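# Right the folding table by the wall, park the cart

## Task

Get the folding table standing upright on its legs next to the wall, with every part of it inside the blue tape outline and none of it lying over the tape. Then move the utility cart into the yellow bay so that each of its four wheels is inside the taped area and none rests on the tape. When you finish, the coffee table must still be upright, or the task fails. The robot must not fall or be left leaning, since that also fails the task. Anything that stays in place only because the robot is holding or propping it at the end does not count.

## Robot and tools

ROBOT. A Hello Robot Stretch 4 with one arm: an omni-wheel base, a lift that rides up a mast, an arm that telescopes forward, a wrist with yaw, pitch and roll joints, and a two-finger gripper. It stands about 1.6 m tall, and its base edge is never more than 0.23 m from the base origin. Because there is a single arm, every joint target goes into one dictionary.

FRAMES. Base frame: origin on the floor below the base centre, x ahead, y to the left, z up. The odometry frame is the base frame as it was at the scene's start. hand_pose is reported in the base frame; it marks the point between the fingers, 0.015 m back from the tips. With all wrist joints at 0 its axes line up with the base frame. The printed hand position may be slightly wrong.

execute_actions. Argument "actions": a list holding one action or nothing (empty just returns state and pictures). An action contains "base", "joints" or both, plus optional "pace" and "contact_limits"; alternatively it is only {"end_of_arm": "enable_torque"}, which revives wrist or gripper motors that shut off. All motions in an action begin together and may finish at different times; no action runs past 15 s.
- "base": exactly one relative move, counted from where the base last reported itself in this scene. translate_m: metres straight ahead (negative backs up), -2 to 2. strafe_m: metres sideways, left positive, -2 to 2. rotate_rad: radians on the spot, counter-clockwise (left) positive, -3.2 to 3.2.
- "joints": absolute targets by name, not offsets. lift_m 0 to 1.2 m; arm_m 0 to 0.55 m of extension; wrist_yaw_rad -1.134 to 4.276 (0 points ahead, positive swings left, 3.14 is stowed back; above 3.4 the arm may block it); wrist_pitch_rad -1.117 to 4.259 (0 level, 1.57 pointing down); wrist_roll_rad -1.117 to 4.259 (0 puts the fingers side by side at equal height, positive turns clockwise viewed from behind); gripper_m 0 to 0.08, the finger gap in metres. Done tolerances: ±0.004 for lift and arm, ±0.02 yaw and roll, ±0.05 pitch, ±0.002 gripper. A joint target outside its range is clipped and reported; any other bad value or unknown key rejects the call and nothing moves. A joint or base left out of an action may still be driving toward an earlier target without the status showing it.
- "pace": "slow", "default", "fast" or "max"; base speeds 0.1, 0.3, 0.4, 0.6 m/s and turn rates 1, 2, 3, 4 rad/s. With lift_m above 0.2 at the move's start the base is slowed further, down to 0.3 m/s and 1 rad/s at 1.2.
- "contact_limits": only key arm_m, 0 (gentlest) to 0.75 (firmest), default 0.5; sets how much force the arm may apply before a contact_stop.
- "cameras": names from head_camera, head_left_camera, head_right_camera, wrist_camera, or "all"; omitted/null means all, [] means none.

wait: "seconds" 0 to 10; commands nothing, returns the same readout.
zoom_image: "camera" plus "region" [x0, y0, x1, y1] in pixels of that camera's most recent full image, origin top-left, at most 504 by 504.
finished_scene: "scene" integer 1 or 2; permanent; reports whether the task succeeded. Sending a reply with no tool call ends all remaining scenes.

RESULTS. base_status and joint_status: "done", "off_target" (stopped short, may still be pushing), "contact_stop_at_<key>" (hit something; that part goes slack), "limit_stop_at_<name>", "time_out", "torque_fault" (motor went limp until enable_torque). If a result reports a stop, later calls in that same reply are skipped. on_its_own lists things not commanded by this call; its "held at" is a target, not a position. joint_positions gives readings. lidar_m: 12 distances in metres from the base origin, 30-degree sectors, first straight ahead then counter-clockwise (4th left, 7th behind, 10th right); "-" means nothing seen or closer than 0.25 m; it sees from roughly 0.15 m up, so tabletops register, but thin legs and clear objects may be missed. wrist_depth_mm: 7 by 7 grid of depths, 100 to 2000 mm, from top-left. base_odometry: wheel-based, heading -3.142 to 3.142, left positive; if turned_by_wheels and turned_by_imu differ by over about 0.1 rad the base likely hit or slipped. base_tilt in degrees (forward, right positive), with a fixed bias up to about 1.5. motor_effort: percent of maximum, bracket is the peak; for wheel_0 to wheel_2 positive turns the base right. A gripper holding something reads off_target with effort away from 0. The "pictures" line names the images in order.

CAMERAS. head_camera (420x560 pinhole, top of mast, looking ahead and down; turn the base to look around); head_left_camera and head_right_camera (420x672 fisheyes, steeper, show base and arm); wrist_camera (616x392, behind the fingers, tips near the bottom). Calibration matrices map base frame to camera.

CAUTIONS. Tipping: moving or turning with over 1 kg held and arm_m above 0.2, especially fast, or sustained pushing/pulling with the gripper high or a high contact limit. Tilt over 6 degrees gives limit_stop_at_tilt and slackens lift, arm and wheels. Gripper effort stuck beyond about 50 points, or a level gripper carrying over about 2.7 kg, causes a torque fault and may drop the load. Self-collision stops are likely with wrist_pitch_rad below -0.2 combined with wrist_roll_rad below -0.4 or above 4; to unfold at the start, send lift_m 0.4 with wrist_yaw_rad 0. Do not knock over the coffee table, drop or slam things, or shove hard; loose objects may occasionally get nudged by the scene. The robot holds its last command while you think.

Each tool is called after "Emit:" as name([rows], argument=value, ...), one row to a line, values as JSON.

## Session

Emit:
execute_actions(actions=[])

Scene clock: 0.00 s.
base_odometry: x=+0.000 y=+0.000 heading=+0.000 (m, m, rad; odometry frame)
turned_by_wheels: +0.000 (rad since the last result)
turned_by_imu: +0.000 (rad since the last result)
base_tilt: forward=-0.2 right=+0.3 (deg)
lidar_m: 1.58 1.40 1.33 1.75 1.69 1.14 0.85 0.86 0.89 0.83 0.79 0.85
base_status: not commanded
joint_positions: lift_m=+0.176 arm_m=+0.001 wrist_yaw_rad=+3.066 wrist_pitch_rad=+0.005 wrist_roll_rad=+0.002 gripper_m=+0.040
joint_status: not commanded
motor_effort: lift_m=+20 arm_m=-1 wrist_yaw_rad=+1 wrist_pitch_rad=-8 wrist_roll_rad=+0 gripper_m=-2 wheel_0=+0 wheel_1=+0 wheel_2=+0 (%)
hand_pose: x=-0.0339 y=+0.1032 z=+0.3532 quat_wxyz=(+0.038, -0.002, +0.001, +0.999) (m; base frame)
wrist_depth_mm: - 143 1042 1229 1430 1708 1499 / - 142 1060 1205 1430 1708 1499 / - 140 1025 1205 1397 1661 1499 / 116 141 1025 1205 1397 1708 1499 / 809 904 1025 1182 1397 1708 1464 / 831 917 1025 1182 1366 1499 1464 / 809 854 122 976 103 1008 991
pictures: head_camera, head_left_camera, head_right_camera, wrist_camera
camera_calibration (this result's frames):
wrist_camera: T_world_to_cam=[[0.108696, 0.994074, -0.00146667, -0.101992], [-0.00331508, -0.00111292, -0.999994, 0.408509], [-0.99407, 0.1087, 0.00317447, 0.103514], [0, 0, 0, 1]] pos_world=[0.11534, 0.0905898, 0.408028]
Images, in order (width x height): head_camera 420x560, head_left_camera 420x672, head_right_camera 420x672, wrist_camera 616x392.

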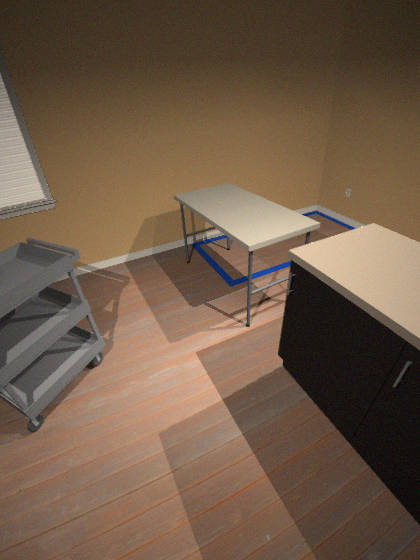

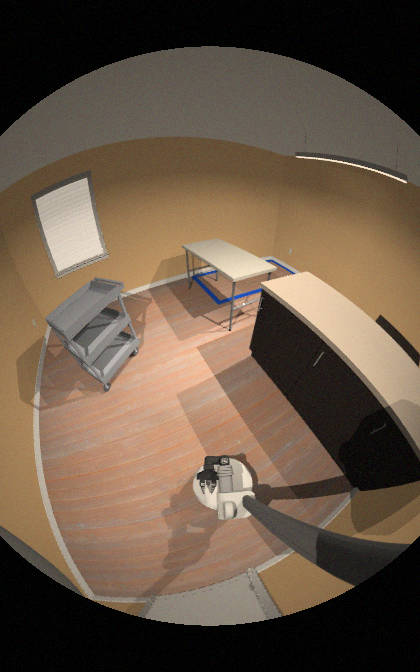

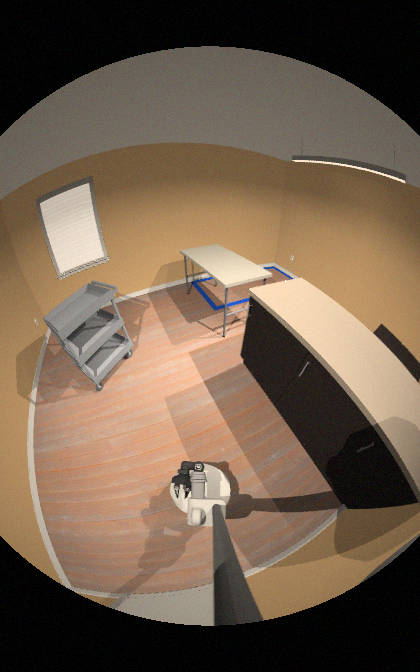

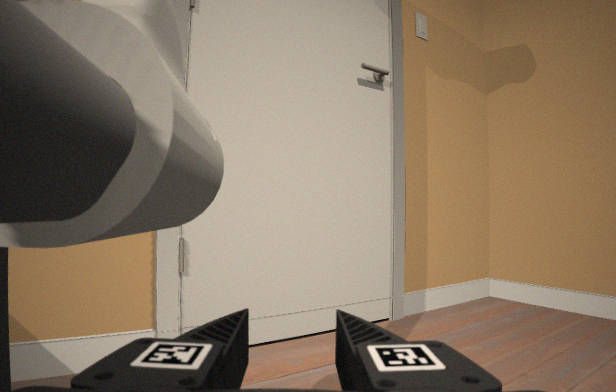

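Emit:
execute_actions([
  {"base":{"rotate_rad":0.14}},
], cameras=[])

Emit:
execute_actions([
  {"base":{"translate_m":1.43},"pace":"fast"},
], cameras=[])

Emit:
execute_actions([
  {"base":{"rotate_rad":-1.26}},
], cameras=["head_camera"])

Emit:
execute_actions([
  {"base":{"translate_m":0.7},"pace":"slow"},
], cameras=["head_left_camera"])

Scene clock: 14.63 s.
base_odometry: x=+0.000 y=+0.000 heading=+0.140 (m, m, rad; odometry frame)
turned_by_wheels: +0.140 (rad since the last result)
turned_by_imu: +0.138 (rad since the last result)
base_tilt: forward=-0.1 right=+0.2 (deg)
lidar_m: 1.58 1.34 1.37 1.70 1.70 1.00 0.84 0.86 0.97 0.79 0.79 0.94
base_status: done
joint_positions: lift_m=+0.176 arm_m=+0.001 wrist_yaw_rad=+3.066 wrist_pitch_rad=+0.005 wrist_roll_rad=+0.002 gripper_m=+0.040
joint_status: not commanded
motor_effort: lift_m=+20(20) arm_m=-1(2) wrist_yaw_rad=+0(1) wrist_pitch_rad=-8(9) wrist_roll_rad=+1(0) gripper_m=+0(1) wheel_0=+0(5) wheel_1=+1(6) wheel_2=+1(6) (%)
hand_pose: x=-0.0339 y=+0.1032 z=+0.3532 quat_wxyz=(+0.038, -0.002, +0.001, +0.999) (m; base frame)
wrist_depth_mm: - 143 1025 1118 1255 1499 1576 / - 142 1008 1098 1255 1499 1618 / - 140 991 1138 1205 1464 1537 / 116 141 976 1098 1255 1430 1537 / 831 904 976 1098 1229 1397 1576 / 854 904 991 1098 1205 1366 1499 / 831 854 122 960 103 1008 1008
pictures: none
No camera images: the call's "cameras" was empty. Leave "cameras" out to get every camera's image.

Scene clock: 19.57 s.
base_odometry: x=+1.416 y=+0.200 heading=+0.140 (m, m, rad; odometry frame)
turned_by_wheels: +0.000 (rad since the last result)
turned_by_imu: -0.001 (rad since the last result)
base_tilt: forward=-0.2 right=+0.3 (deg)
lidar_m: 0.72 1.50 0.76 0.58 0.80 2.40 2.24 0.87 0.57 0.41 0.40 0.45
base_status: done
joint_positions: lift_m=+0.176 arm_m=+0.001 wrist_yaw_rad=+3.066 wrist_pitch_rad=+0.005 wrist_roll_rad=+0.002 gripper_m=+0.040
joint_status: not commanded
motor_effort: lift_m=+20(20) arm_m=-1(1) wrist_yaw_rad=+1(0) wrist_pitch_rad=-8(9) wrist_roll_rad=-1(1) gripper_m=-1(0) wheel_0=-1(5) wheel_1=-1(4) wheel_2=+1(11) (%)
hand_pose: x=-0.0339 y=+0.1032 z=+0.3532 quat_wxyz=(+0.038, -0.002, +0.001, +0.999) (m; base frame)
wrist_depth_mm: - 143 - - - - - / - 142 - - - - - / - 140 - - - - - / 115 141 - - - - - / 1537 - - - - - - / 1430 1464 1499 1537 1576 1537 1499 / 960 976 122 946 103 1008 991
pictures: none
No camera images: the call's "cameras" was empty. Leave "cameras" out to get every camera's image.

Scene clock: 21.43 s.
base_odometry: x=+1.416 y=+0.200 heading=-1.120 (m, m, rad; odometry frame)
turned_by_wheels: -1.260 (rad since the last result)
turned_by_imu: -1.251 (rad since the last result)
base_tilt: forward=-0.1 right=+0.3 (deg)
lidar_m: 0.40 0.42 0.56 1.50 1.58 0.57 0.64 2.22 2.29 1.55 0.57 0.59
base_status: done
joint_positions: lift_m=+0.176 arm_m=+0.001 wrist_yaw_rad=+3.066 wrist_pitch_rad=+0.005 wrist_roll_rad=+0.002 gripper_m=+0.040
joint_status: not commanded
motor_effort: lift_m=+20(20) arm_m=-2(1) wrist_yaw_rad=+0(1) wrist_pitch_rad=-8(9) wrist_roll_rad=+0(3) gripper_m=-1(1) wheel_0=+0(4) wheel_1=-1(7) wheel_2=+1(6) (%)
hand_pose: x=-0.0339 y=+0.1032 z=+0.3532 quat_wxyz=(+0.038, -0.002, +0.001, +0.999) (m; base frame)
wrist_depth_mm: - 143 - 809 842 - 1808 / - 142 1060 1042 1025 - 1756 / - 140 931 1430 - - 1756 / 116 140 878 976 1008 - 1756 / - - - 1430 - - 1756 / 1366 1430 1008 798 931 1537 1430 / 946 976 122 768 103 1008 1008
pictures: head_camera
Images, in order (width x height): head_camera 420x560.

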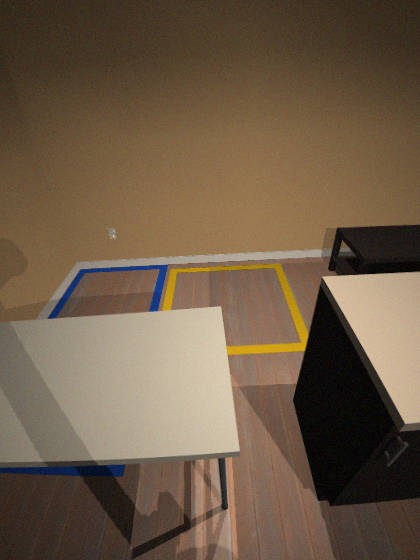

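Scene clock: 29.73 s.
base_odometry: x=+1.721 y=-0.430 heading=-1.120 (m, m, rad; odometry frame)
turned_by_wheels: +0.000 (rad since the last result)
turned_by_imu: -0.003 (rad since the last result)
base_tilt: forward=-0.1 right=+0.3 (deg)
lidar_m: 0.25 0.25 0.25 0.26 1.04 1.34 1.26 2.97 0.41 0.38 0.40 1.59
base_status: done
joint_positions: lift_m=+0.176 arm_m=+0.001 wrist_yaw_rad=+3.066 wrist_pitch_rad=+0.005 wrist_roll_rad=+0.002 gripper_m=+0.040
joint_status: not commanded
motor_effort: lift_m=+20(20) arm_m=-1(1) wrist_yaw_rad=+0(0) wrist_pitch_rad=-9(9) wrist_roll_rad=+0(1) gripper_m=-1(0) wheel_0=+3(8) wheel_1=+2(7) wheel_2=-4(9) (%)
hand_pose: x=-0.0339 y=+0.1032 z=+0.3532 quat_wxyz=(+0.038, -0.002, +0.001, +0.999) (m; base frame)
wrist_depth_mm: - 143 - - - - 1808 / - 142 - - - - 1808 / - 140 1661 1983 - - 1756 / 116 141 1618 - - - 1756 / - - - - - - 1756 / 1430 1499 1499 1499 1576 1537 1499 / 960 960 122 976 103 1008 976
pictures: head_left_camera
Images, in order (width x height): head_left_camera 420x672.

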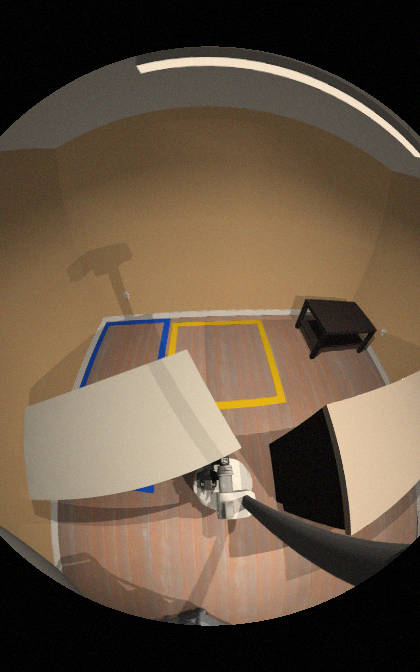

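Same sequence, slightly shorter.

Emit:
execute_actions([
  {"base":{"translate_m":0.85}},
], cameras=[])

Emit:
execute_actions([
  {"base":{"rotate_rad":1.0},"pace":"slow"},
], cameras=[])

Emit:
execute_actions([
  {"base":{"translate_m":-0.15}},
], cameras=[])

Emit:
execute_actions([
  {"base":{"strafe_m":-0.2}},
], cameras=["head_left_camera"])

Scene clock: 40.97 s.
base_odometry: x=+2.092 y=-1.195 heading=-1.119 (m, m, rad; odometry frame)
turned_by_wheels: +0.001 (rad since the last result)
turned_by_imu: +0.000 (rad since the last result)
base_tilt: forward=-0.2 right=+0.3 (deg)
lidar_m: 0.25 0.25 0.25 0.25 0.25 0.30 2.15 0.68 0.79 1.14 1.14 1.08
base_status: done
joint_positions: lift_m=+0.176 arm_m=+0.001 wrist_yaw_rad=+3.066 wrist_pitch_rad=+0.005 wrist_roll_rad=+0.002 gripper_m=+0.040
joint_status: not commanded
motor_effort: lift_m=+20(20) arm_m=-1(1) wrist_yaw_rad=+2(1) wrist_pitch_rad=-9(8) wrist_roll_rad=+2(0) gripper_m=-1(1) wheel_0=+7(9) wheel_1=+2(9) wheel_2=-1(13) (%)
hand_pose: x=-0.0339 y=+0.1032 z=+0.3532 quat_wxyz=(+0.038, -0.002, +0.001, +0.999) (m; base frame)
wrist_depth_mm: - 143 - - - 569 580 / - 142 - - - 820 788 / - 140 - - - - 1756 / 116 141 - - - - 1808 / 715 1182 - - - - 1756 / 809 1308 1537 1537 1537 1499 1499 / 798 976 122 960 103 1025 976
pictures: none
No camera images: the call's "cameras" was empty. Leave "cameras" out to get every camera's image.

Scene clock: 43.27 s.
base_odometry: x=+2.092 y=-1.195 heading=-0.119 (m, m, rad; odometry frame)
turned_by_wheels: +1.000 (rad since the last result)
turned_by_imu: +0.991 (rad since the last result)
base_tilt: forward=-0.2 right=+0.3 (deg)
lidar_m: 0.25 0.25 0.25 0.25 2.09 0.68 0.76 1.36 1.11 1.11 0.25 0.25
base_status: done
joint_positions: lift_m=+0.176 arm_m=+0.001 wrist_yaw_rad=+3.066 wrist_pitch_rad=+0.005 wrist_roll_rad=+0.002 gripper_m=+0.040
joint_status: not commanded
motor_effort: lift_m=+20(20) arm_m=-2(1) wrist_yaw_rad=+0(2) wrist_pitch_rad=-9(9) wrist_roll_rad=+1(1) gripper_m=+0(2) wheel_0=-1(6) wheel_1=-1(6) wheel_2=-1(8) (%)
hand_pose: x=-0.0339 y=+0.1032 z=+0.3532 quat_wxyz=(+0.038, -0.002, +0.001, +0.999) (m; base frame)
wrist_depth_mm: - 143 - 931 917 - - / - 142 1229 904 904 - - / - 140 1078 904 904 - - / 116 140 1078 904 891 - - / 1863 - 1281 891 891 - - / 1397 1464 1205 878 878 1366 1499 / 960 960 122 878 104 1008 1008
pictures: none
No camera images: the call's "cameras" was empty. Leave "cameras" out to get every camera's image.

Scene clock: 45.10 s.
base_odometry: x=+1.943 y=-1.177 heading=-0.119 (m, m, rad; odometry frame)
turned_by_wheels: +0.000 (rad since the last result)
turned_by_imu: +0.000 (rad since the last result)
base_tilt: forward=-0.1 right=+0.3 (deg)
lidar_m: 0.25 0.25 0.29 0.69 2.06 0.54 0.65 1.61 1.04 1.19 1.11 0.25
base_status: done
joint_positions: lift_m=+0.176 arm_m=+0.001 wrist_yaw_rad=+3.066 wrist_pitch_rad=+0.005 wrist_roll_rad=+0.002 gripper_m=+0.040
joint_status: not commanded
motor_effort: lift_m=+20(20) arm_m=-1(1) wrist_yaw_rad=+1(0) wrist_pitch_rad=-9(8) wrist_roll_rad=+2(1) gripper_m=+0(0) wheel_0=+1(5) wheel_1=+1(7) wheel_2=+0(9) (%)
hand_pose: x=-0.0339 y=+0.1032 z=+0.3532 quat_wxyz=(+0.038, -0.002, +0.001, +0.999) (m; base frame)
wrist_depth_mm: - 143 - 778 691 - - / - 142 1078 778 699 946 - / - 140 931 759 691 931 - / 116 141 931 759 691 904 - / 1756 1863 1078 759 676 917 - / 1397 1464 1025 750 676 917 1430 / 946 976 122 750 103 917 976
pictures: none
No camera images: the call's "cameras" was empty. Leave "cameras" out to get every camera's image.

Scene clock: 47.03 s.
base_odometry: x=+1.919 y=-1.375 heading=-0.119 (m, m, rad; odometry frame)
turned_by_wheels: +0.000 (rad since the last result)
turned_by_imu: +0.000 (rad since the last result)
base_tilt: forward=-0.2 right=+0.3 (deg)
lidar_m: 0.25 0.25 0.31 0.73 0.81 0.66 0.89 0.92 0.89 1.02 0.95 1.00
base_status: done
joint_positions: lift_m=+0.176 arm_m=+0.001 wrist_yaw_rad=+3.066 wrist_pitch_rad=+0.005 wrist_roll_rad=+0.002 gripper_m=+0.040
joint_status: not commanded
motor_effort: lift_m=+20(20) arm_m=-1(1) wrist_yaw_rad=+2(2) wrist_pitch_rad=-9(9) wrist_roll_rad=+0(2) gripper_m=-1(1) wheel_0=-1(6) wheel_1=+0(7) wheel_2=+0(2) (%)
hand_pose: x=-0.0339 y=+0.1032 z=+0.3532 quat_wxyz=(+0.038, -0.002, +0.001, +0.999) (m; base frame)
wrist_depth_mm: - 143 - - 809 715 - / - 142 1661 1078 809 707 - / - 140 1281 1060 798 707 1008 / 115 140 1255 1042 798 699 1008 / 1708 1921 1499 1042 788 691 976 / 1397 1464 1336 1025 750 691 991 / 946 960 122 976 103 723 917
pictures: head_left_camera
Images, in order (width x height): head_left_camera 420x672.

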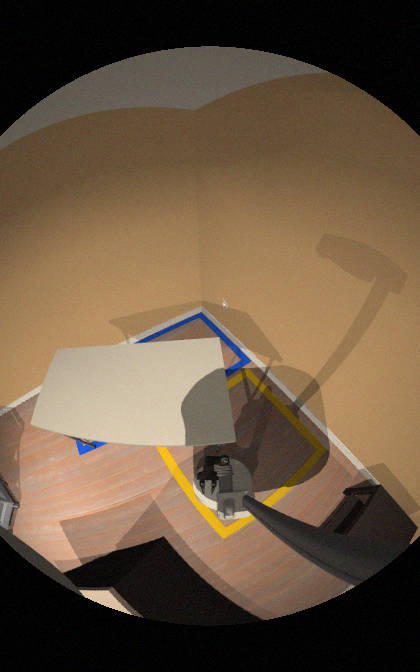

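Emit:
execute_actions([
  {"base":{"translate_m":0.76},"pace":"slow"},
], cameras=[])

Emit:
execute_actions([
  {"base":{"translate_m":-0.7}},
], cameras=[])

Emit:
execute_actions([
  {"base":{"rotate_rad":0.58}},
], cameras=["head_camera"])

Scene clock: 70.70 s.
base_odometry: x=+2.674 y=-1.466 heading=-0.119 (m, m, rad; odometry frame)
turned_by_wheels: +0.000 (rad since the last result)
turned_by_imu: -0.003 (rad since the last result)
base_tilt: forward=-0.1 right=+0.2 (deg)
lidar_m: 0.25 0.25 0.25 0.25 0.38 1.31 1.42 1.51 0.84 0.58 0.54 0.54
base_status: done
joint_positions: lift_m=+0.176 arm_m=+0.001 wrist_yaw_rad=+3.066 wrist_pitch_rad=+0.005 wrist_roll_rad=+0.002 gripper_m=+0.040
joint_status: not commanded
motor_effort: lift_m=+20(20) arm_m=-1(2) wrist_yaw_rad=+1(0) wrist_pitch_rad=-9(8) wrist_roll_rad=+1(0) gripper_m=+0(1) wheel_0=+4(7) wheel_1=+3(3) wheel_2=-3(7) (%)
hand_pose: x=-0.0339 y=+0.1032 z=+0.3532 quat_wxyz=(+0.038, -0.002, +0.001, +0.999) (m; base frame)
wrist_depth_mm: - 143 - - - - - / - 142 - - - - - / - 140 - 1756 1576 - - / 116 141 - 1708 1499 - - / 1366 - - 1756 1537 - - / 1397 1464 1537 1576 1430 1576 1499 / 946 960 122 960 103 1025 991
pictures: none
No camera images: the call's "cameras" was empty. Leave "cameras" out to get every camera's image.

Scene clock: 74.53 s.
base_odometry: x=+1.978 y=-1.383 heading=-0.119 (m, m, rad; odometry frame)
turned_by_wheels: +0.000 (rad since the last result)
turned_by_imu: -0.001 (rad since the last result)
base_tilt: forward=-0.2 right=+0.3 (deg)
lidar_m: 0.76 0.69 0.71 0.92 1.04 0.71 0.92 0.92 0.93 0.98 0.92 0.96
base_status: done
joint_positions: lift_m=+0.176 arm_m=+0.001 wrist_yaw_rad=+3.066 wrist_pitch_rad=+0.005 wrist_roll_rad=+0.002 gripper_m=+0.040
joint_status: not commanded
motor_effort: lift_m=+20(20) arm_m=-1(1) wrist_yaw_rad=+0(1) wrist_pitch_rad=-9(9) wrist_roll_rad=+1(1) gripper_m=+0(0) wheel_0=-1(4) wheel_1=+1(7) wheel_2=-2(9) (%)
hand_pose: x=-0.0339 y=+0.1032 z=+0.3532 quat_wxyz=(+0.038, -0.002, +0.001, +0.999) (m; base frame)
wrist_depth_mm: - 143 - - 842 831 - / - 142 - 1138 842 820 - / - 140 1336 1098 831 788 - / 115 140 1336 1078 831 798 - / 1708 1921 1576 1078 831 788 - / 1397 1430 1397 1078 798 788 1336 / 960 960 122 960 103 831 991
pictures: none
No camera images: the call's "cameras" was empty. Leave "cameras" out to get every camera's image.

Scene clock: 75.90 s.
base_odometry: x=+1.979 y=-1.383 heading=+0.461 (m, m, rad; odometry frame)
turned_by_wheels: +0.580 (rad since the last result)
turned_by_imu: +0.575 (rad since the last result)
base_tilt: forward=-0.2 right=+0.3 (deg)
lidar_m: 0.68 0.71 2.39 0.82 0.71 0.98 0.93 0.95 0.97 0.92 0.96 0.73
base_status: done
joint_positions: lift_m=+0.176 arm_m=+0.001 wrist_yaw_rad=+3.066 wrist_pitch_rad=+0.005 wrist_roll_rad=+0.002 gripper_m=+0.040
joint_status: not commanded
motor_effort: lift_m=+20(20) arm_m=-1(1) wrist_yaw_rad=+1(0) wrist_pitch_rad=-8(9) wrist_roll_rad=+0(0) gripper_m=-1(2) wheel_0=+0(5) wheel_1=+0(1) wheel_2=+0(5) (%)
hand_pose: x=-0.0339 y=+0.1032 z=+0.3532 quat_wxyz=(+0.038, -0.002, +0.001, +0.999) (m; base frame)
wrist_depth_mm: - 143 - - - - 732 / - 142 - - - 1025 750 / - 140 - - 1863 1042 741 / 116 141 1921 - 1863 1025 750 / 1464 1708 - - 1808 1025 732 / 1182 1229 1499 1618 1499 1025 732 / 960 976 122 960 103 891 715
pictures: head_camera
Images, in order (width x height): head_camera 420x560.

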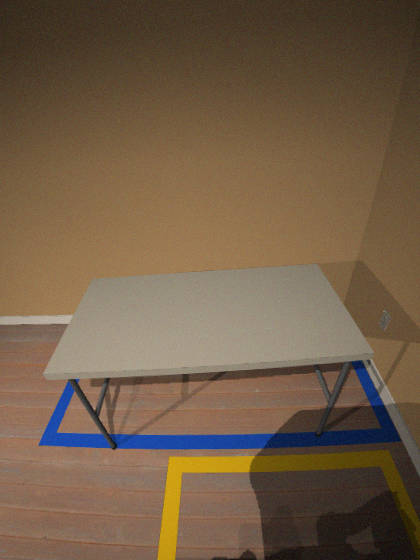

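Emit:
execute_actions([
  {"base":{"translate_m":0.42}},
], cameras=[])

Emit:
execute_actions([
  {"base":{"strafe_m":-0.48}},
], cameras=[])

Emit:
execute_actions([
  {"base":{"translate_m":0.36},"pace":"slow"},
], cameras=[])

Emit:
execute_actions([
  {"base":{"translate_m":-0.36}},
], cameras=[])

Emit:
execute_actions([
  {"base":{"strafe_m":1.07}},
], cameras=[])

Emit:
execute_actions([
  {"base":{"translate_m":0.35},"pace":"slow"},
], cameras=[])

Emit:
execute_actions([
  {"base":{"translate_m":-0.5}},
], cameras=["head_left_camera","head_camera"])

Emit:
execute_actions([
  {"base":{"rotate_rad":1.57},"joints":{"lift_m":0.4,"wrist_yaw_rad":0,"gripper_m":0}},
], cameras=["head_camera"])

Scene clock: 92.43 s.
base_odometry: x=+2.355 y=-1.196 heading=+0.461 (m, m, rad; odometry frame)
turned_by_wheels: +0.000 (rad since the last result)
turned_by_imu: -0.002 (rad since the last result)
base_tilt: forward=-0.2 right=+0.2 (deg)
lidar_m: 0.28 0.29 0.37 2.22 0.92 0.95 1.35 1.36 0.96 0.93 0.43 0.28
base_status: done
joint_positions: lift_m=+0.176 arm_m=+0.001 wrist_yaw_rad=+3.066 wrist_pitch_rad=+0.005 wrist_roll_rad=+0.002 gripper_m=+0.040
joint_status: not commanded
motor_effort: lift_m=+20(20) arm_m=-2(1) wrist_yaw_rad=+1(0) wrist_pitch_rad=-9(9) wrist_roll_rad=+2(2) gripper_m=-1(0) wheel_0=+0(3) wheel_1=-1(3) wheel_2=+0(8) (%)
hand_pose: x=-0.0339 y=+0.1032 z=+0.3532 quat_wxyz=(+0.038, -0.002, +0.001, +0.999) (m; base frame)
wrist_depth_mm: - 143 - - - - 842 / - 142 - - - 1025 831 / - 140 - - 1863 1025 831 / 116 141 1661 - 1808 1008 831 / 1464 1708 - - 1863 1025 820 / 1430 1430 1464 1537 1464 991 809 / 960 976 122 960 103 891 809
pictures: none
No camera images: the call's "cameras" was empty. Leave "cameras" out to get every camera's image.

Scene clock: 95.37 s.
base_odometry: x=+2.568 y=-1.626 heading=+0.461 (m, m, rad; odometry frame)
turned_by_wheels: +0.000 (rad since the last result)
turned_by_imu: +0.001 (rad since the last result)
base_tilt: forward=-0.2 right=+0.2 (deg)
lidar_m: 0.28 0.30 0.39 1.05 1.31 1.66 1.33 0.64 0.48 0.46 0.48 0.65
base_status: done
joint_positions: lift_m=+0.176 arm_m=+0.001 wrist_yaw_rad=+3.066 wrist_pitch_rad=+0.005 wrist_roll_rad=+0.002 gripper_m=+0.040
joint_status: not commanded
motor_effort: lift_m=+20(20) arm_m=-1(1) wrist_yaw_rad=+1(1) wrist_pitch_rad=-8(9) wrist_roll_rad=+2(0) gripper_m=-1(0) wheel_0=-1(7) wheel_1=+0(6) wheel_2=+0(1) (%)
hand_pose: x=-0.0339 y=+0.1032 z=+0.3532 quat_wxyz=(+0.038, -0.002, +0.001, +0.999) (m; base frame)
wrist_depth_mm: - 143 - - - - - / - 142 - - - - - / - 140 - - - 1863 1397 / 115 141 1464 - - 1921 1308 / 778 1281 - - - 1863 1308 / 866 1281 1499 1537 1499 1537 1281 / 866 960 122 960 103 1025 991
pictures: none
No camera images: the call's "cameras" was empty. Leave "cameras" out to get every camera's image.

Scene clock: 100.23 s.
base_odometry: x=+2.890 y=-1.466 heading=+0.461 (m, m, rad; odometry frame)
turned_by_wheels: +0.000 (rad since the last result)
turned_by_imu: -0.002 (rad since the last result)
base_tilt: forward=-0.2 right=+0.4 (deg)
lidar_m: 0.25 0.25 0.25 0.32 1.52 1.65 1.68 0.66 0.48 0.44 0.48 0.26
base_status: done
joint_positions: lift_m=+0.176 arm_m=+0.001 wrist_yaw_rad=+3.066 wrist_pitch_rad=+0.005 wrist_roll_rad=+0.002 gripper_m=+0.040
joint_status: not commanded
motor_effort: lift_m=+20(20) arm_m=-1(1) wrist_yaw_rad=+1(1) wrist_pitch_rad=-9(9) wrist_roll_rad=+1(0) gripper_m=-1(0) wheel_0=+1(4) wheel_1=+2(3) wheel_2=-3(7) (%)
hand_pose: x=-0.0339 y=+0.1032 z=+0.3532 quat_wxyz=(+0.038, -0.002, +0.001, +0.999) (m; base frame)
wrist_depth_mm: - 143 - - - - - / - 142 - - - - - / - 140 - - - 1921 1336 / 116 141 1808 - - 1921 1308 / 788 1308 - - - 1863 1308 / 878 1255 1499 1537 1576 1499 1281 / 866 960 122 960 103 1042 991
pictures: none
No camera images: the call's "cameras" was empty. Leave "cameras" out to get every camera's image.

Scene clock: 102.93 s.
base_odometry: x=+2.568 y=-1.626 heading=+0.461 (m, m, rad; odometry frame)
turned_by_wheels: +0.000 (rad since the last result)
turned_by_imu: -0.001 (rad since the last result)
base_tilt: forward=-0.2 right=+0.3 (deg)
lidar_m: 0.49 0.49 0.61 2.67 1.30 1.66 1.33 0.66 0.47 0.44 0.49 0.68
base_status: done
joint_positions: lift_m=+0.176 arm_m=+0.001 wrist_yaw_rad=+3.066 wrist_pitch_rad=+0.005 wrist_roll_rad=+0.002 gripper_m=+0.040
joint_status: not commanded
motor_effort: lift_m=+20(20) arm_m=-1(1) wrist_yaw_rad=+0(0) wrist_pitch_rad=-9(9) wrist_roll_rad=+0(1) gripper_m=+0(1) wheel_0=+1(5) wheel_1=-1(5) wheel_2=-2(9) (%)
hand_pose: x=-0.0339 y=+0.1032 z=+0.3532 quat_wxyz=(+0.038, -0.002, +0.001, +0.999) (m; base frame)
wrist_depth_mm: - 143 - - - - - / - 142 - - - - - / - 140 - - - 1921 1366 / 116 141 1464 - - 1921 1308 / 788 1281 - - - 1863 1336 / 891 1281 1537 1576 1576 1499 1308 / 854 976 122 976 103 1008 991
pictures: none
No camera images: the call's "cameras" was empty. Leave "cameras" out to get every camera's image.

Scene clock: 107.83 s.
base_odometry: x=+2.092 y=-0.667 heading=+0.460 (m, m, rad; odometry frame)
turned_by_wheels: +0.000 (rad since the last result)
turned_by_imu: -0.005 (rad since the last result)
base_tilt: forward=-0.1 right=+0.3 (deg)
lidar_m: 0.27 1.34 1.86 1.59 0.87 0.65 0.63 1.50 1.60 1.51 0.52 0.30
base_status: done
joint_positions: lift_m=+0.176 arm_m=+0.001 wrist_yaw_rad=+3.066 wrist_pitch_rad=+0.005 wrist_roll_rad=+0.002 gripper_m=+0.040
joint_status: not commanded
motor_effort: lift_m=+20(20) arm_m=-2(1) wrist_yaw_rad=+0(0) wrist_pitch_rad=-9(9) wrist_roll_rad=+1(0) gripper_m=+0(1) wheel_0=+0(7) wheel_1=-2(6) wheel_2=-1(1) (%)
hand_pose: x=-0.0339 y=+0.1032 z=+0.3532 quat_wxyz=(+0.038, -0.002, +0.001, +0.999) (m; base frame)
wrist_depth_mm: - 143 - 798 809 809 - / - 142 - 768 788 809 - / - 140 - 768 768 809 - / 116 141 - 768 759 788 - / 1397 - - 759 788 798 - / 1366 1499 1537 759 759 788 1464 / 976 976 122 741 103 778 991
pictures: none
No camera images: the call's "cameras" was empty. Leave "cameras" out to get every camera's image.

Scene clock: 112.60 s.
base_odometry: x=+2.406 y=-0.512 heading=+0.461 (m, m, rad; odometry frame)
turned_by_wheels: +0.000 (rad since the last result)
turned_by_imu: -0.001 (rad since the last result)
base_tilt: forward=-0.2 right=+0.3 (deg)
lidar_m: 0.25 0.99 1.38 1.64 1.92 1.02 0.97 1.87 1.58 0.83 0.26 0.25
base_status: done
joint_positions: lift_m=+0.176 arm_m=+0.001 wrist_yaw_rad=+3.066 wrist_pitch_rad=+0.005 wrist_roll_rad=+0.002 gripper_m=+0.040
joint_status: not commanded
motor_effort: lift_m=+20(20) arm_m=-1(1) wrist_yaw_rad=+1(0) wrist_pitch_rad=-9(8) wrist_roll_rad=+2(1) gripper_m=-1(0) wheel_0=+6(6) wheel_1=+3(3) wheel_2=-4(7) (%)
hand_pose: x=-0.0339 y=+0.1032 z=+0.3532 quat_wxyz=(+0.038, -0.002, +0.001, +0.999) (m; base frame)
wrist_depth_mm: - 143 - - - - - / - 142 - 1118 1160 - - / - 140 - 1160 1182 - - / 115 141 - 1138 1138 - - / 1983 - - 1118 1138 - - / 1366 1464 1576 1118 1138 1537 1537 / 946 960 122 960 103 1025 991
pictures: none
No camera images: the call's "cameras" was empty. Leave "cameras" out to get every camera's image.

Scene clock: 115.77 s.
base_odometry: x=+1.958 y=-0.734 heading=+0.461 (m, m, rad; odometry frame)
turned_by_wheels: +0.000 (rad since the last result)
turned_by_imu: -0.001 (rad since the last result)
base_tilt: forward=-0.2 right=+0.3 (deg)
lidar_m: 0.65 1.51 1.92 1.61 0.68 0.49 0.49 1.39 1.59 1.51 1.01 0.71
base_status: done
joint_positions: lift_m=+0.176 arm_m=+0.001 wrist_yaw_rad=+3.066 wrist_pitch_rad=+0.005 wrist_roll_rad=+0.002 gripper_m=+0.040
joint_status: not commanded
motor_effort: lift_m=+20(20) arm_m=-2(1) wrist_yaw_rad=+0(1) wrist_pitch_rad=-9(9) wrist_roll_rad=+1(1) gripper_m=+0(1) wheel_0=+1(4) wheel_1=+1(2) wheel_2=+0(8) (%)
hand_pose: x=-0.0339 y=+0.1032 z=+0.3532 quat_wxyz=(+0.038, -0.002, +0.001, +0.999) (m; base frame)
wrist_depth_mm: - 143 - 627 634 654 668 / - 142 - 621 634 640 661 / - 140 - 615 627 634 647 / 115 141 - 609 621 640 654 / 1255 - - 609 621 634 647 / 1205 1464 1537 603 615 634 654 / 946 960 122 603 103 627 640
pictures: head_camera, head_left_camera
Images, in order (width x height): head_camera 420x560, head_left_camera 420x672.

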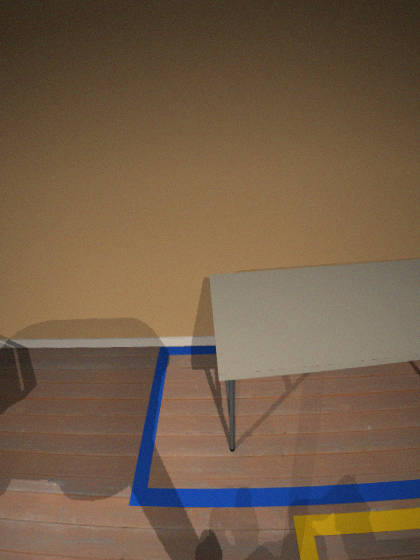

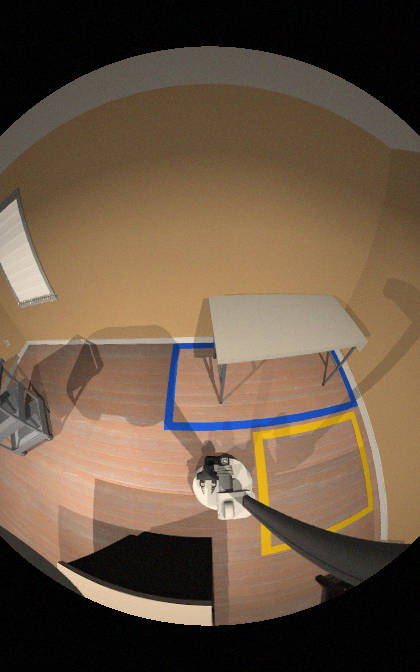

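Scene clock: 118.13 s.
base_odometry: x=+1.958 y=-0.734 heading=+2.031 (m, m, rad; odometry frame)
turned_by_wheels: +1.570 (rad since the last result)
turned_by_imu: +1.557 (rad since the last result)
base_tilt: forward=-0.1 right=+0.2 (deg)
lidar_m: 1.60 0.66 0.48 0.49 1.37 1.58 1.51 1.02 0.70 0.65 1.52 1.86
base_status: done
joint_positions: lift_m=+0.400 arm_m=+0.001 wrist_yaw_rad=+0.001 wrist_pitch_rad=+0.005 wrist_roll_rad=+0.002 gripper_m=+0.000
joint_status: all done
motor_effort: lift_m=+23(24) arm_m=-2(1) wrist_yaw_rad=-2(7) wrist_pitch_rad=-9(8) wrist_roll_rad=+1(4) gripper_m=-2(1) wheel_0=+1(6) wheel_1=+0(7) wheel_2=+1(7) (%)
hand_pose: x=+0.3843 y=-0.0873 z=+0.5770 quat_wxyz=(+1.000, +0.001, +0.002, +0.000) (m; base frame)
wrist_depth_mm: - - - - - - 1983 / - - - - - - 1983 / - - - - - - 1983 / - - - - - - 1921 / - - - 1983 - - 1863 / - - - 1537 - - 1863 / 1464 1464 110 113 1576 1499 1499
pictures: head_camera
Images, in order (width x height): head_camera 420x560.

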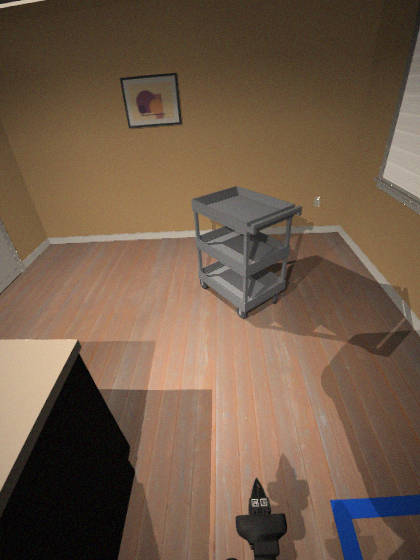

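Emit:
execute_actions([
  {"base":{"translate_m":1.05},"pace":"fast"},
], cameras=[])

Emit:
execute_actions([
  {"base":{"strafe_m":0.55},"pace":"fast"},
], cameras=[])

Emit:
execute_actions([
  {"base":{"translate_m":1.62},"joints":{"lift_m":0.92,"wrist_pitch_rad":0.6},"pace":"fast"},
], cameras=[])

Emit:
execute_actions([
  {"base":{"rotate_rad":-3.15}},
], cameras=[])

Emit:
execute_actions([
  {"base":{"strafe_m":0.75},"joints":{"arm_m":0.55}},
], cameras=["head_left_camera","wrist_camera"])

Scene clock: 136.27 s.
base_odometry: x=+1.492 y=+0.207 heading=+2.031 (m, m, rad; odometry frame)
turned_by_wheels: +0.000 (rad since the last result)
turned_by_imu: -0.002 (rad since the last result)
base_tilt: forward=-0.2 right=+0.3 (deg)
lidar_m: 0.63 2.22 2.34 1.30 0.58 0.64 2.58 1.26 1.44 1.45 1.53 0.58
base_status: done
joint_positions: lift_m=+0.400 arm_m=+0.001 wrist_yaw_rad=+0.000 wrist_pitch_rad=+0.005 wrist_roll_rad=+0.002 gripper_m=+0.000
joint_status: not commanded
motor_effort: lift_m=+23(23) arm_m=-1(2) wrist_yaw_rad=+1(0) wrist_pitch_rad=-9(9) wrist_roll_rad=+3(1) gripper_m=-3(3) wheel_0=-1(6) wheel_1=+0(5) wheel_2=+0(11) (%)
hand_pose: x=+0.3843 y=-0.0874 z=+0.5770 quat_wxyz=(+1.000, +0.001, +0.002, +0.000) (m; base frame)
wrist_depth_mm: 1983 - 1983 - 379 436 1983 / - - 1983 508 402 496 597 / 1983 - 798 768 640 723 1863 / - - 1983 1983 - - 1921 / 1983 1921 842 1060 878 - 1863 / 1983 1983 831 430 382 484 1808 / 1464 1430 110 113 377 1397 1430
pictures: none
No camera images: the call's "cameras" was empty. Leave "cameras" out to get every camera's image.

Scene clock: 138.87 s.
base_odometry: x=+0.999 y=-0.037 heading=+2.031 (m, m, rad; odometry frame)
turned_by_wheels: +0.000 (rad since the last result)
turned_by_imu: -0.003 (rad since the last result)
base_tilt: forward=-0.2 right=+0.3 (deg)
lidar_m: 2.13 2.27 1.77 1.27 0.48 0.36 0.32 1.80 1.62 2.00 0.93 0.91
base_status: done
joint_positions: lift_m=+0.400 arm_m=+0.001 wrist_yaw_rad=+0.000 wrist_pitch_rad=+0.005 wrist_roll_rad=+0.002 gripper_m=+0.000
joint_status: not commanded
motor_effort: lift_m=+23(23) arm_m=-2(2) wrist_yaw_rad=+0(2) wrist_pitch_rad=-8(8) wrist_roll_rad=+1(2) gripper_m=-3(2) wheel_0=+0(10) wheel_1=-2(11) wheel_2=-1(1) (%)
hand_pose: x=+0.3843 y=-0.0874 z=+0.5770 quat_wxyz=(+1.000, +0.001, +0.002, +0.000) (m; base frame)
wrist_depth_mm: - - - 1983 - 1983 - / - - 1983 - - 1983 1336 / - - 1921 1983 1983 778 699 / - 1983 1983 - - 1921 1983 / - 1921 1983 - 1983 1078 1042 / - 1983 1983 1921 1983 1863 647 / 1430 1464 110 113 1464 1060 1025
pictures: none
No camera images: the call's "cameras" was empty. Leave "cameras" out to get every camera's image.

Scene clock: 144.30 s.
base_odometry: x=+0.280 y=+1.415 heading=+2.031 (m, m, rad; odometry frame)
turned_by_wheels: +0.000 (rad since the last result)
turned_by_imu: -0.001 (rad since the last result)
base_tilt: forward=-0.1 right=+0.3 (deg)
lidar_m: 0.52 0.55 0.83 1.64 1.74 2.04 1.98 0.64 0.64 2.03 0.78 0.54
base_status: done
joint_positions: lift_m=+0.920 arm_m=+0.001 wrist_yaw_rad=+0.000 wrist_pitch_rad=+0.602 wrist_roll_rad=+0.002 gripper_m=+0.000
joint_status: all done
motor_effort: lift_m=+22(25) arm_m=-1(2) wrist_yaw_rad=+1(1) wrist_pitch_rad=-7(5) wrist_roll_rad=+1(1) gripper_m=-2(3) wheel_0=+0(4) wheel_1=+0(3) wheel_2=+0(12) (%)
hand_pose: x=+0.3469 y=-0.0874 z=+0.9775 quat_wxyz=(+0.955, +0.001, +0.297, +0.000) (m; base frame)
wrist_depth_mm: 285 283 285 286 285 281 282 / 306 309 309 309 306 304 303 / 336 336 336 336 334 332 330 / 373 368 368 368 368 366 366 / 418 415 410 407 407 404 407 / 473 466 459 449 459 459 466 / 530 530 110 112 496 525 521
pictures: none
No camera images: the call's "cameras" was empty. Leave "cameras" out to get every camera's image.

Scene clock: 147.30 s.
base_odometry: x=+0.280 y=+1.415 heading=-1.119 (m, m, rad; odometry frame)
turned_by_wheels: -3.150 (rad since the last result)
turned_by_imu: -3.126 (rad since the last result)
base_tilt: forward=-0.2 right=+0.3 (deg)
lidar_m: 1.94 0.64 0.64 1.99 0.81 0.56 0.55 0.55 0.78 1.65 1.74 2.06
base_status: done
joint_positions: lift_m=+0.920 arm_m=+0.001 wrist_yaw_rad=+0.000 wrist_pitch_rad=+0.602 wrist_roll_rad=+0.002 gripper_m=+0.000
joint_status: not commanded
motor_effort: lift_m=+21(22) arm_m=-2(1) wrist_yaw_rad=+2(1) wrist_pitch_rad=-7(7) wrist_roll_rad=+2(1) gripper_m=-3(3) wheel_0=+1(6) wheel_1=+1(6) wheel_2=+0(6) (%)
hand_pose: x=+0.3469 y=-0.0874 z=+0.9776 quat_wxyz=(+0.955, +0.001, +0.297, +0.000) (m; base frame)
wrist_depth_mm: - - - 1661 1708 1708 1661 / - - - 1756 1756 1808 1756 / - - - 1863 1983 1863 1983 / - - - - - - - / 1618 1708 1708 1708 1808 1756 1661 / 1366 1366 1397 1430 1430 1397 1430 / 1118 1205 110 112 1255 1229 1229
pictures: none
No camera images: the call's "cameras" was empty. Leave "cameras" out to get every camera's image.

Scene clock: 151.13 s.
base_odometry: x=+0.955 y=+1.742 heading=-1.119 (m, m, rad; odometry frame)
turned_by_wheels: +0.000 (rad since the last result)
turned_by_imu: -0.005 (rad since the last result)
base_tilt: forward=-0.2 right=+0.3 (deg)
lidar_m: 0.25 0.41 1.31 1.26 0.82 0.57 0.55 0.58 0.78 2.16 2.52 0.30
base_status: done
joint_positions: lift_m=+0.920 arm_m=+0.549 wrist_yaw_rad=+0.000 wrist_pitch_rad=+0.602 wrist_roll_rad=+0.002 gripper_m=+0.000
joint_status: all done
motor_effort: lift_m=+22(22) arm_m=+4(2) wrist_yaw_rad=+2(2) wrist_pitch_rad=-8(8) wrist_roll_rad=+1(1) gripper_m=-3(3) wheel_0=+1(7) wheel_1=-1(7) wheel_2=-1(0) (%)
hand_pose: x=+0.8954 y=-0.0874 z=+0.9775 quat_wxyz=(+0.955, +0.001, +0.297, +0.000) (m; base frame)
wrist_depth_mm: 1983 - - - - - - / 1921 - - - - 1205 1205 / - - - - - 1308 1336 / 1983 - - - 1983 1464 1464 / 1576 1618 1661 1708 1661 1618 1661 / 294 315 1336 1430 1430 1397 1430 / 282 286 110 112 1255 1205 1229
pictures: head_left_camera, wrist_camera
camera_calibration (this result's frames):
wrist_camera: T_world_to_cam=[[-0.0281569, -0.99945, 0.017496, -0.0827961], [-0.560218, 0.00128199, -0.828344, 1.36676], [0.827867, -0.0331252, -0.559946, -0.0472419], [0, 0, 0, 1]] pos_world=[0.802464, -0.0860677, 1.10715]
Images, in order (width x height): head_left_camera 420x672, wrist_camera 616x392.

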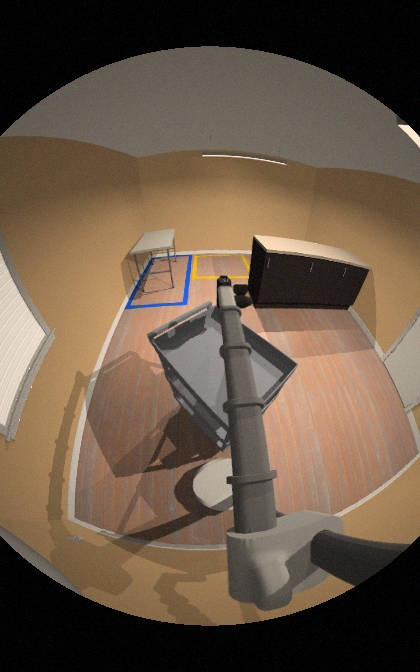

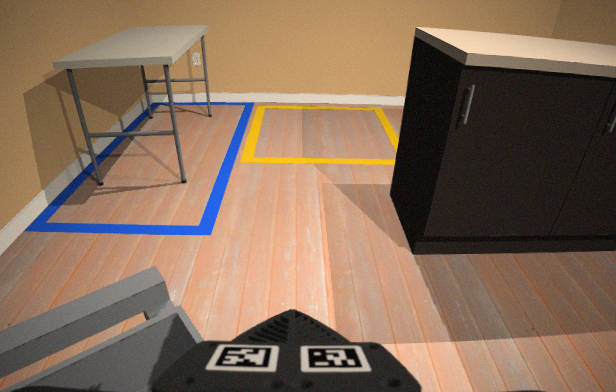

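Emit:
execute_actions([
  {"joints":{"arm_m":0.36}},
], cameras=[])

Emit:
execute_actions([
  {"joints":{"lift_m":0.77}},
], cameras=[])

Emit:
execute_actions([
  {"joints":{"arm_m":0.55},"pace":"slow"},
], cameras=[])

Emit:
execute_actions([
  {"base":{"translate_m":1.1}},
], cameras=["head_left_camera","wrist_camera"])

Scene clock: 164.43 s.
base_odometry: x=+0.955 y=+1.742 heading=-1.119 (m, m, rad; odometry frame)
turned_by_wheels: +0.000 (rad since the last result)
turned_by_imu: -0.001 (rad since the last result)
base_tilt: forward=-0.2 right=+0.3 (deg)
lidar_m: 0.25 0.42 1.31 1.26 0.82 0.58 0.55 0.55 0.76 2.14 2.50 0.30
base_status: not commanded
joint_positions: lift_m=+0.920 arm_m=+0.361 wrist_yaw_rad=+0.000 wrist_pitch_rad=+0.603 wrist_roll_rad=+0.002 gripper_m=+0.000
joint_status: all done
motor_effort: lift_m=+22(22) arm_m=-4(8) wrist_yaw_rad=+0(0) wrist_pitch_rad=-7(8) wrist_roll_rad=+0(2) gripper_m=-3(2) wheel_0=+1(2) wheel_1=-1(1) wheel_2=-1(1) (%)
hand_pose: x=+0.7069 y=-0.0874 z=+0.9775 quat_wxyz=(+0.955, +0.001, +0.297, +0.000) (m; base frame)
wrist_depth_mm: 1983 - - - - 1618 1661 / 1983 - - - - 1397 1366 / - - - - - 1576 1499 / 1921 466 488 - 1921 1708 1756 / 370 413 452 1708 1661 1661 1708 / 362 384 389 338 1430 1397 1397 / 330 334 110 113 278 1205 1229
pictures: none
No camera images: the call's "cameras" was empty. Leave "cameras" out to get every camera's image.

Scene clock: 166.13 s.
base_odometry: x=+0.955 y=+1.742 heading=-1.119 (m, m, rad; odometry frame)
turned_by_wheels: +0.000 (rad since the last result)
turned_by_imu: +0.000 (rad since the last result)
base_tilt: forward=-0.1 right=+0.3 (deg)
lidar_m: 0.25 0.42 1.31 1.26 0.81 0.58 0.54 0.57 0.78 2.15 2.51 0.31
base_status: not commanded
joint_positions: lift_m=+0.770 arm_m=+0.361 wrist_yaw_rad=+0.000 wrist_pitch_rad=+0.603 wrist_roll_rad=+0.002 gripper_m=+0.000
joint_status: all done
motor_effort: lift_m=+16(20) arm_m=-5(4) wrist_yaw_rad=+2(1) wrist_pitch_rad=-8(8) wrist_roll_rad=+0(1) gripper_m=-2(3) wheel_0=+1(1) wheel_1=-1(1) wheel_2=+0(1) (%)
hand_pose: x=+0.7069 y=-0.0874 z=+0.8280 quat_wxyz=(+0.955, +0.001, +0.297, +0.000) (m; base frame)
wrist_depth_mm: 1983 - - - - 1308 1281 / 340 357 384 - - 1366 1430 / 309 351 373 285 1618 1537 1499 / 297 298 304 287 224 196 1661 / 236 239 244 246 230 186 162 / 196 200 203 206 206 193 169 / 173 174 110 113 181 178 -
pictures: none
No camera images: the call's "cameras" was empty. Leave "cameras" out to get every camera's image.

Scene clock: 169.30 s.
base_odometry: x=+0.955 y=+1.742 heading=-1.119 (m, m, rad; odometry frame)
turned_by_wheels: +0.001 (rad since the last result)
turned_by_imu: +0.000 (rad since the last result)
base_tilt: forward=-0.1 right=+0.3 (deg)
lidar_m: 0.26 0.44 1.32 1.25 0.81 0.58 0.55 0.57 0.78 2.17 2.52 0.33
base_status: not commanded
joint_positions: lift_m=+0.770 arm_m=+0.549 wrist_yaw_rad=+0.000 wrist_pitch_rad=+0.605 wrist_roll_rad=+0.002 gripper_m=+0.000
joint_status: all done
motor_effort: lift_m=+16(16) arm_m=+6(2) wrist_yaw_rad=+1(0) wrist_pitch_rad=-14(20) wrist_roll_rad=+1(0) gripper_m=-4(4) wheel_0=+5(5) wheel_1=+2(2) wheel_2=+0(1) (%)
hand_pose: x=+0.8947 y=-0.0874 z=+0.8276 quat_wxyz=(+0.955, +0.001, +0.298, +0.000) (m; base frame)
wrist_depth_mm: 1921 - - - - 1098 1118 / 1921 - - - - 1205 1205 / 231 238 - - - 1336 1336 / 200 232 213 1808 1808 1430 1464 / 216 231 223 155 1464 1499 1464 / 195 199 201 144 1182 1205 1229 / 172 173 110 113 106 1078 1060
pictures: none
No camera images: the call's "cameras" was empty. Leave "cameras" out to get every camera's image.

Scene clock: 174.43 s.
base_odometry: x=+1.436 y=+0.753 heading=-1.118 (m, m, rad; odometry frame)
turned_by_wheels: +0.000 (rad since the last result)
turned_by_imu: +0.003 (rad since the last result)
base_tilt: forward=-0.1 right=+0.3 (deg)
lidar_m: 0.27 0.50 1.37 1.28 1.33 1.72 1.66 1.71 2.35 2.42 1.26 0.25
base_status: done
joint_positions: lift_m=+0.770 arm_m=+0.549 wrist_yaw_rad=+0.000 wrist_pitch_rad=+0.603 wrist_roll_rad=+0.002 gripper_m=+0.000
joint_status: not commanded
motor_effort: lift_m=+17(17) arm_m=+4(6) wrist_yaw_rad=+2(0) wrist_pitch_rad=-10(23) wrist_roll_rad=+2(1) gripper_m=-2(1) wheel_0=+1(12) wheel_1=+1(9) wheel_2=+2(8) (%)
hand_pose: x=+0.8952 y=-0.0874 z=+0.8278 quat_wxyz=(+0.955, +0.001, +0.297, +0.000) (m; base frame)
wrist_depth_mm: 1366 - - - - - - / 1008 - - - - - - / - - - - - - 1205 / 1661 1708 180 1808 1863 1863 732 / 135 149 166 150 1464 1430 715 / 135 120 140 147 125 1008 715 / - 118 110 113 113 809 699
pictures: head_left_camera, wrist_camera
camera_calibration (this result's frames):
wrist_camera: T_world_to_cam=[[-0.028094, -0.999452, 0.0175265, -0.0802539], [-0.56105, 0.00125477, -0.827781, 1.24289], [0.827305, -0.033089, -0.560778, -0.129787], [0, 0, 0, 1]] pos_world=[0.802445, -0.0860639, 0.957469]
Images, in order (width x height): head_left_camera 420x672, wrist_camera 616x392.

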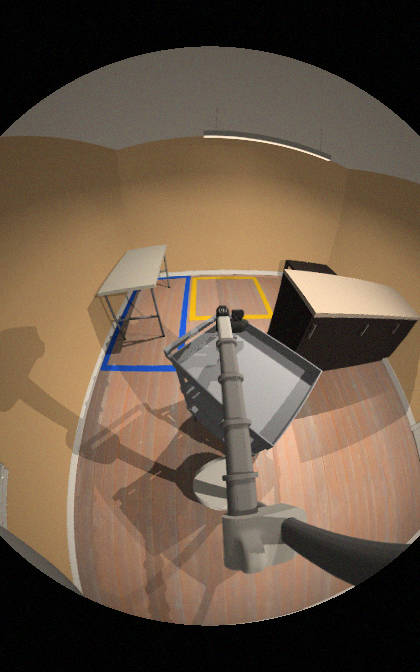

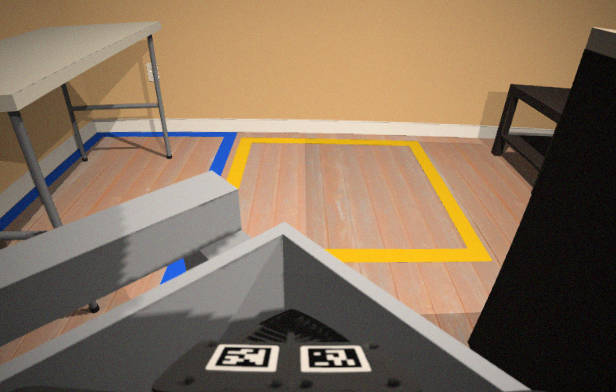

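Emit:
execute_actions([
  {"base":{"translate_m":1.0}},
], cameras=["head_left_camera"])

Emit:
execute_actions([
  {"base":{"translate_m":0.82}},
], cameras=[])

Emit:
execute_actions([
  {"joints":{"lift_m":0.9}},
], cameras=[])

Emit:
execute_actions([
  {"base":{"translate_m":-0.4},"joints":{"arm_m":0}},
], cameras=["head_left_camera","head_camera"])

Scene clock: 187.30 s.
base_odometry: x=+1.872 y=-0.147 heading=-1.119 (m, m, rad; odometry frame)
turned_by_wheels: +0.000 (rad since the last result)
turned_by_imu: -0.010 (rad since the last result)
base_tilt: forward=-0.1 right=+0.4 (deg)
lidar_m: 0.34 0.54 0.75 1.31 1.36 1.79 2.67 2.78 2.55 0.59 0.29 0.27
base_status: done
joint_positions: lift_m=+0.770 arm_m=+0.549 wrist_yaw_rad=-0.002 wrist_pitch_rad=+0.603 wrist_roll_rad=+0.002 gripper_m=+0.000
joint_status: not commanded
motor_effort: lift_m=+17(17) arm_m=+4(4) wrist_yaw_rad=+7(20) wrist_pitch_rad=-10(23) wrist_roll_rad=+1(2) gripper_m=-2(4) wheel_0=-3(8) wheel_1=-2(6) wheel_2=+0(15) (%)
hand_pose: x=+0.8950 y=-0.0878 z=+0.8278 quat_wxyz=(+0.955, +0.001, +0.297, -0.001) (m; base frame)
wrist_depth_mm: 1205 1182 1229 1205 1229 1205 1229 / 1281 1281 1308 1308 1308 1308 1366 / 1397 1430 1430 1464 1464 1430 1430 / 1499 1464 180 1576 1576 1618 1618 / 135 142 166 146 1464 1499 1464 / 119 143 127 151 129 1205 1205 / 976 108 110 112 129 110 -
pictures: head_left_camera
Images, in order (width x height): head_left_camera 420x672.

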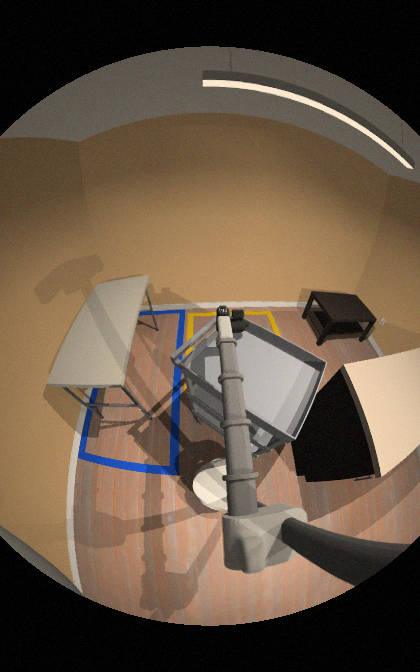

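Scene clock: 191.53 s.
base_odometry: x=+2.230 y=-0.885 heading=-1.119 (m, m, rad; odometry frame)
turned_by_wheels: +0.000 (rad since the last result)
turned_by_imu: -0.008 (rad since the last result)
base_tilt: forward=-0.2 right=+0.2 (deg)
lidar_m: 0.36 0.54 0.61 0.55 0.55 1.87 3.55 0.87 0.70 1.27 0.34 0.33
base_status: done
joint_positions: lift_m=+0.770 arm_m=+0.549 wrist_yaw_rad=-0.001 wrist_pitch_rad=+0.603 wrist_roll_rad=+0.002 gripper_m=+0.000
joint_status: not commanded
motor_effort: lift_m=+17(17) arm_m=+4(4) wrist_yaw_rad=+5(22) wrist_pitch_rad=-8(23) wrist_roll_rad=+1(1) gripper_m=-1(2) wheel_0=-2(4) wheel_1=-1(3) wheel_2=-1(16) (%)
hand_pose: x=+0.8952 y=-0.0877 z=+0.8279 quat_wxyz=(+0.955, +0.001, +0.297, -0.001) (m; base frame)
wrist_depth_mm: 427 427 436 439 439 442 445 / 452 462 469 469 477 480 480 / 504 504 512 512 517 521 525 / 549 544 535 574 569 580 585 / 580 143 168 150 615 640 654 / 117 141 129 155 136 124 750 / 121 109 110 113 140 122 -
pictures: none
No camera images: the call's "cameras" was empty. Leave "cameras" out to get every camera's image.

Scene clock: 193.13 s.
base_odometry: x=+2.230 y=-0.885 heading=-1.119 (m, m, rad; odometry frame)
turned_by_wheels: +0.000 (rad since the last result)
turned_by_imu: +0.000 (rad since the last result)
base_tilt: forward=-0.2 right=+0.3 (deg)
lidar_m: 0.37 0.55 0.60 0.54 0.57 1.86 3.56 0.87 0.71 1.29 0.35 0.32
base_status: not commanded
joint_positions: lift_m=+0.900 arm_m=+0.549 wrist_yaw_rad=+0.000 wrist_pitch_rad=+0.603 wrist_roll_rad=+0.002 gripper_m=+0.000
joint_status: all done
motor_effort: lift_m=+23(24) arm_m=+4(4) wrist_yaw_rad=+2(6) wrist_pitch_rad=-8(8) wrist_roll_rad=+1(0) gripper_m=+0(2) wheel_0=+0(2) wheel_1=+0(1) wheel_2=+1(1) (%)
hand_pose: x=+0.8953 y=-0.0875 z=+0.9574 quat_wxyz=(+0.955, +0.001, +0.297, -0.001) (m; base frame)
wrist_depth_mm: 427 430 433 436 439 439 442 / 459 462 469 477 477 477 477 / 504 504 512 517 521 525 525 / 549 559 559 569 569 574 585 / 615 615 621 621 627 640 654 / 699 691 707 683 715 715 741 / 778 778 110 113 788 842 842
pictures: none
No camera images: the call's "cameras" was empty. Leave "cameras" out to get every camera's image.

Scene clock: 195.93 s.
base_odometry: x=+2.055 y=-0.525 heading=-1.119 (m, m, rad; odometry frame)
turned_by_wheels: +0.000 (rad since the last result)
turned_by_imu: -0.001 (rad since the last result)
base_tilt: forward=-0.1 right=+0.2 (deg)
lidar_m: 0.72 0.83 0.56 0.55 1.37 1.86 3.12 3.20 0.62 0.58 1.57 0.67
base_status: done
joint_positions: lift_m=+0.900 arm_m=+0.001 wrist_yaw_rad=+0.000 wrist_pitch_rad=+0.603 wrist_roll_rad=+0.002 gripper_m=+0.000
joint_status: all done
motor_effort: lift_m=+23(23) arm_m=-5(3) wrist_yaw_rad=+1(1) wrist_pitch_rad=-8(8) wrist_roll_rad=+0(3) gripper_m=-2(3) wheel_0=+1(5) wheel_1=-1(5) wheel_2=+0(9) (%)
hand_pose: x=+0.3473 y=-0.0875 z=+0.9574 quat_wxyz=(+0.955, +0.001, +0.297, +0.000) (m; base frame)
wrist_depth_mm: 1281 1308 1336 1336 1308 1336 1366 / 1366 1366 917 1008 960 1430 1430 / 1499 1499 676 627 741 759 1661 / 1708 1661 1708 1042 504 597 1756 / 1576 1661 960 946 917 1537 1618 / 1336 1366 1205 741 788 1366 1397 / 1160 1205 110 113 634 1205 1205
pictures: head_camera, head_left_camera
Images, in order (width x height): head_camera 420x560, head_left_camera 420x672.

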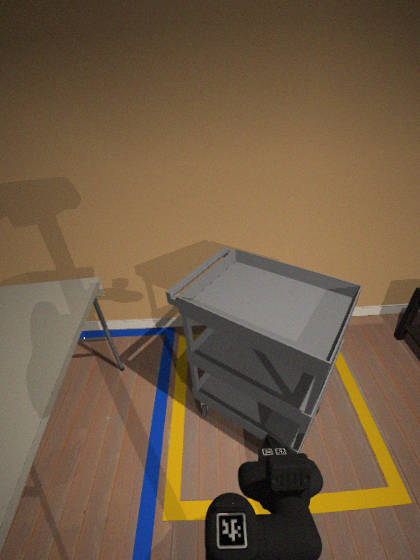

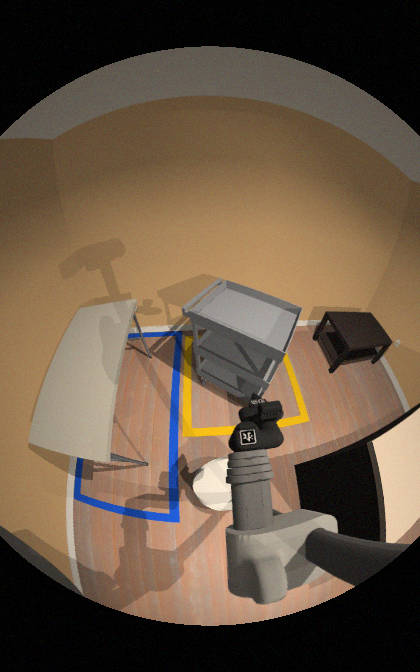

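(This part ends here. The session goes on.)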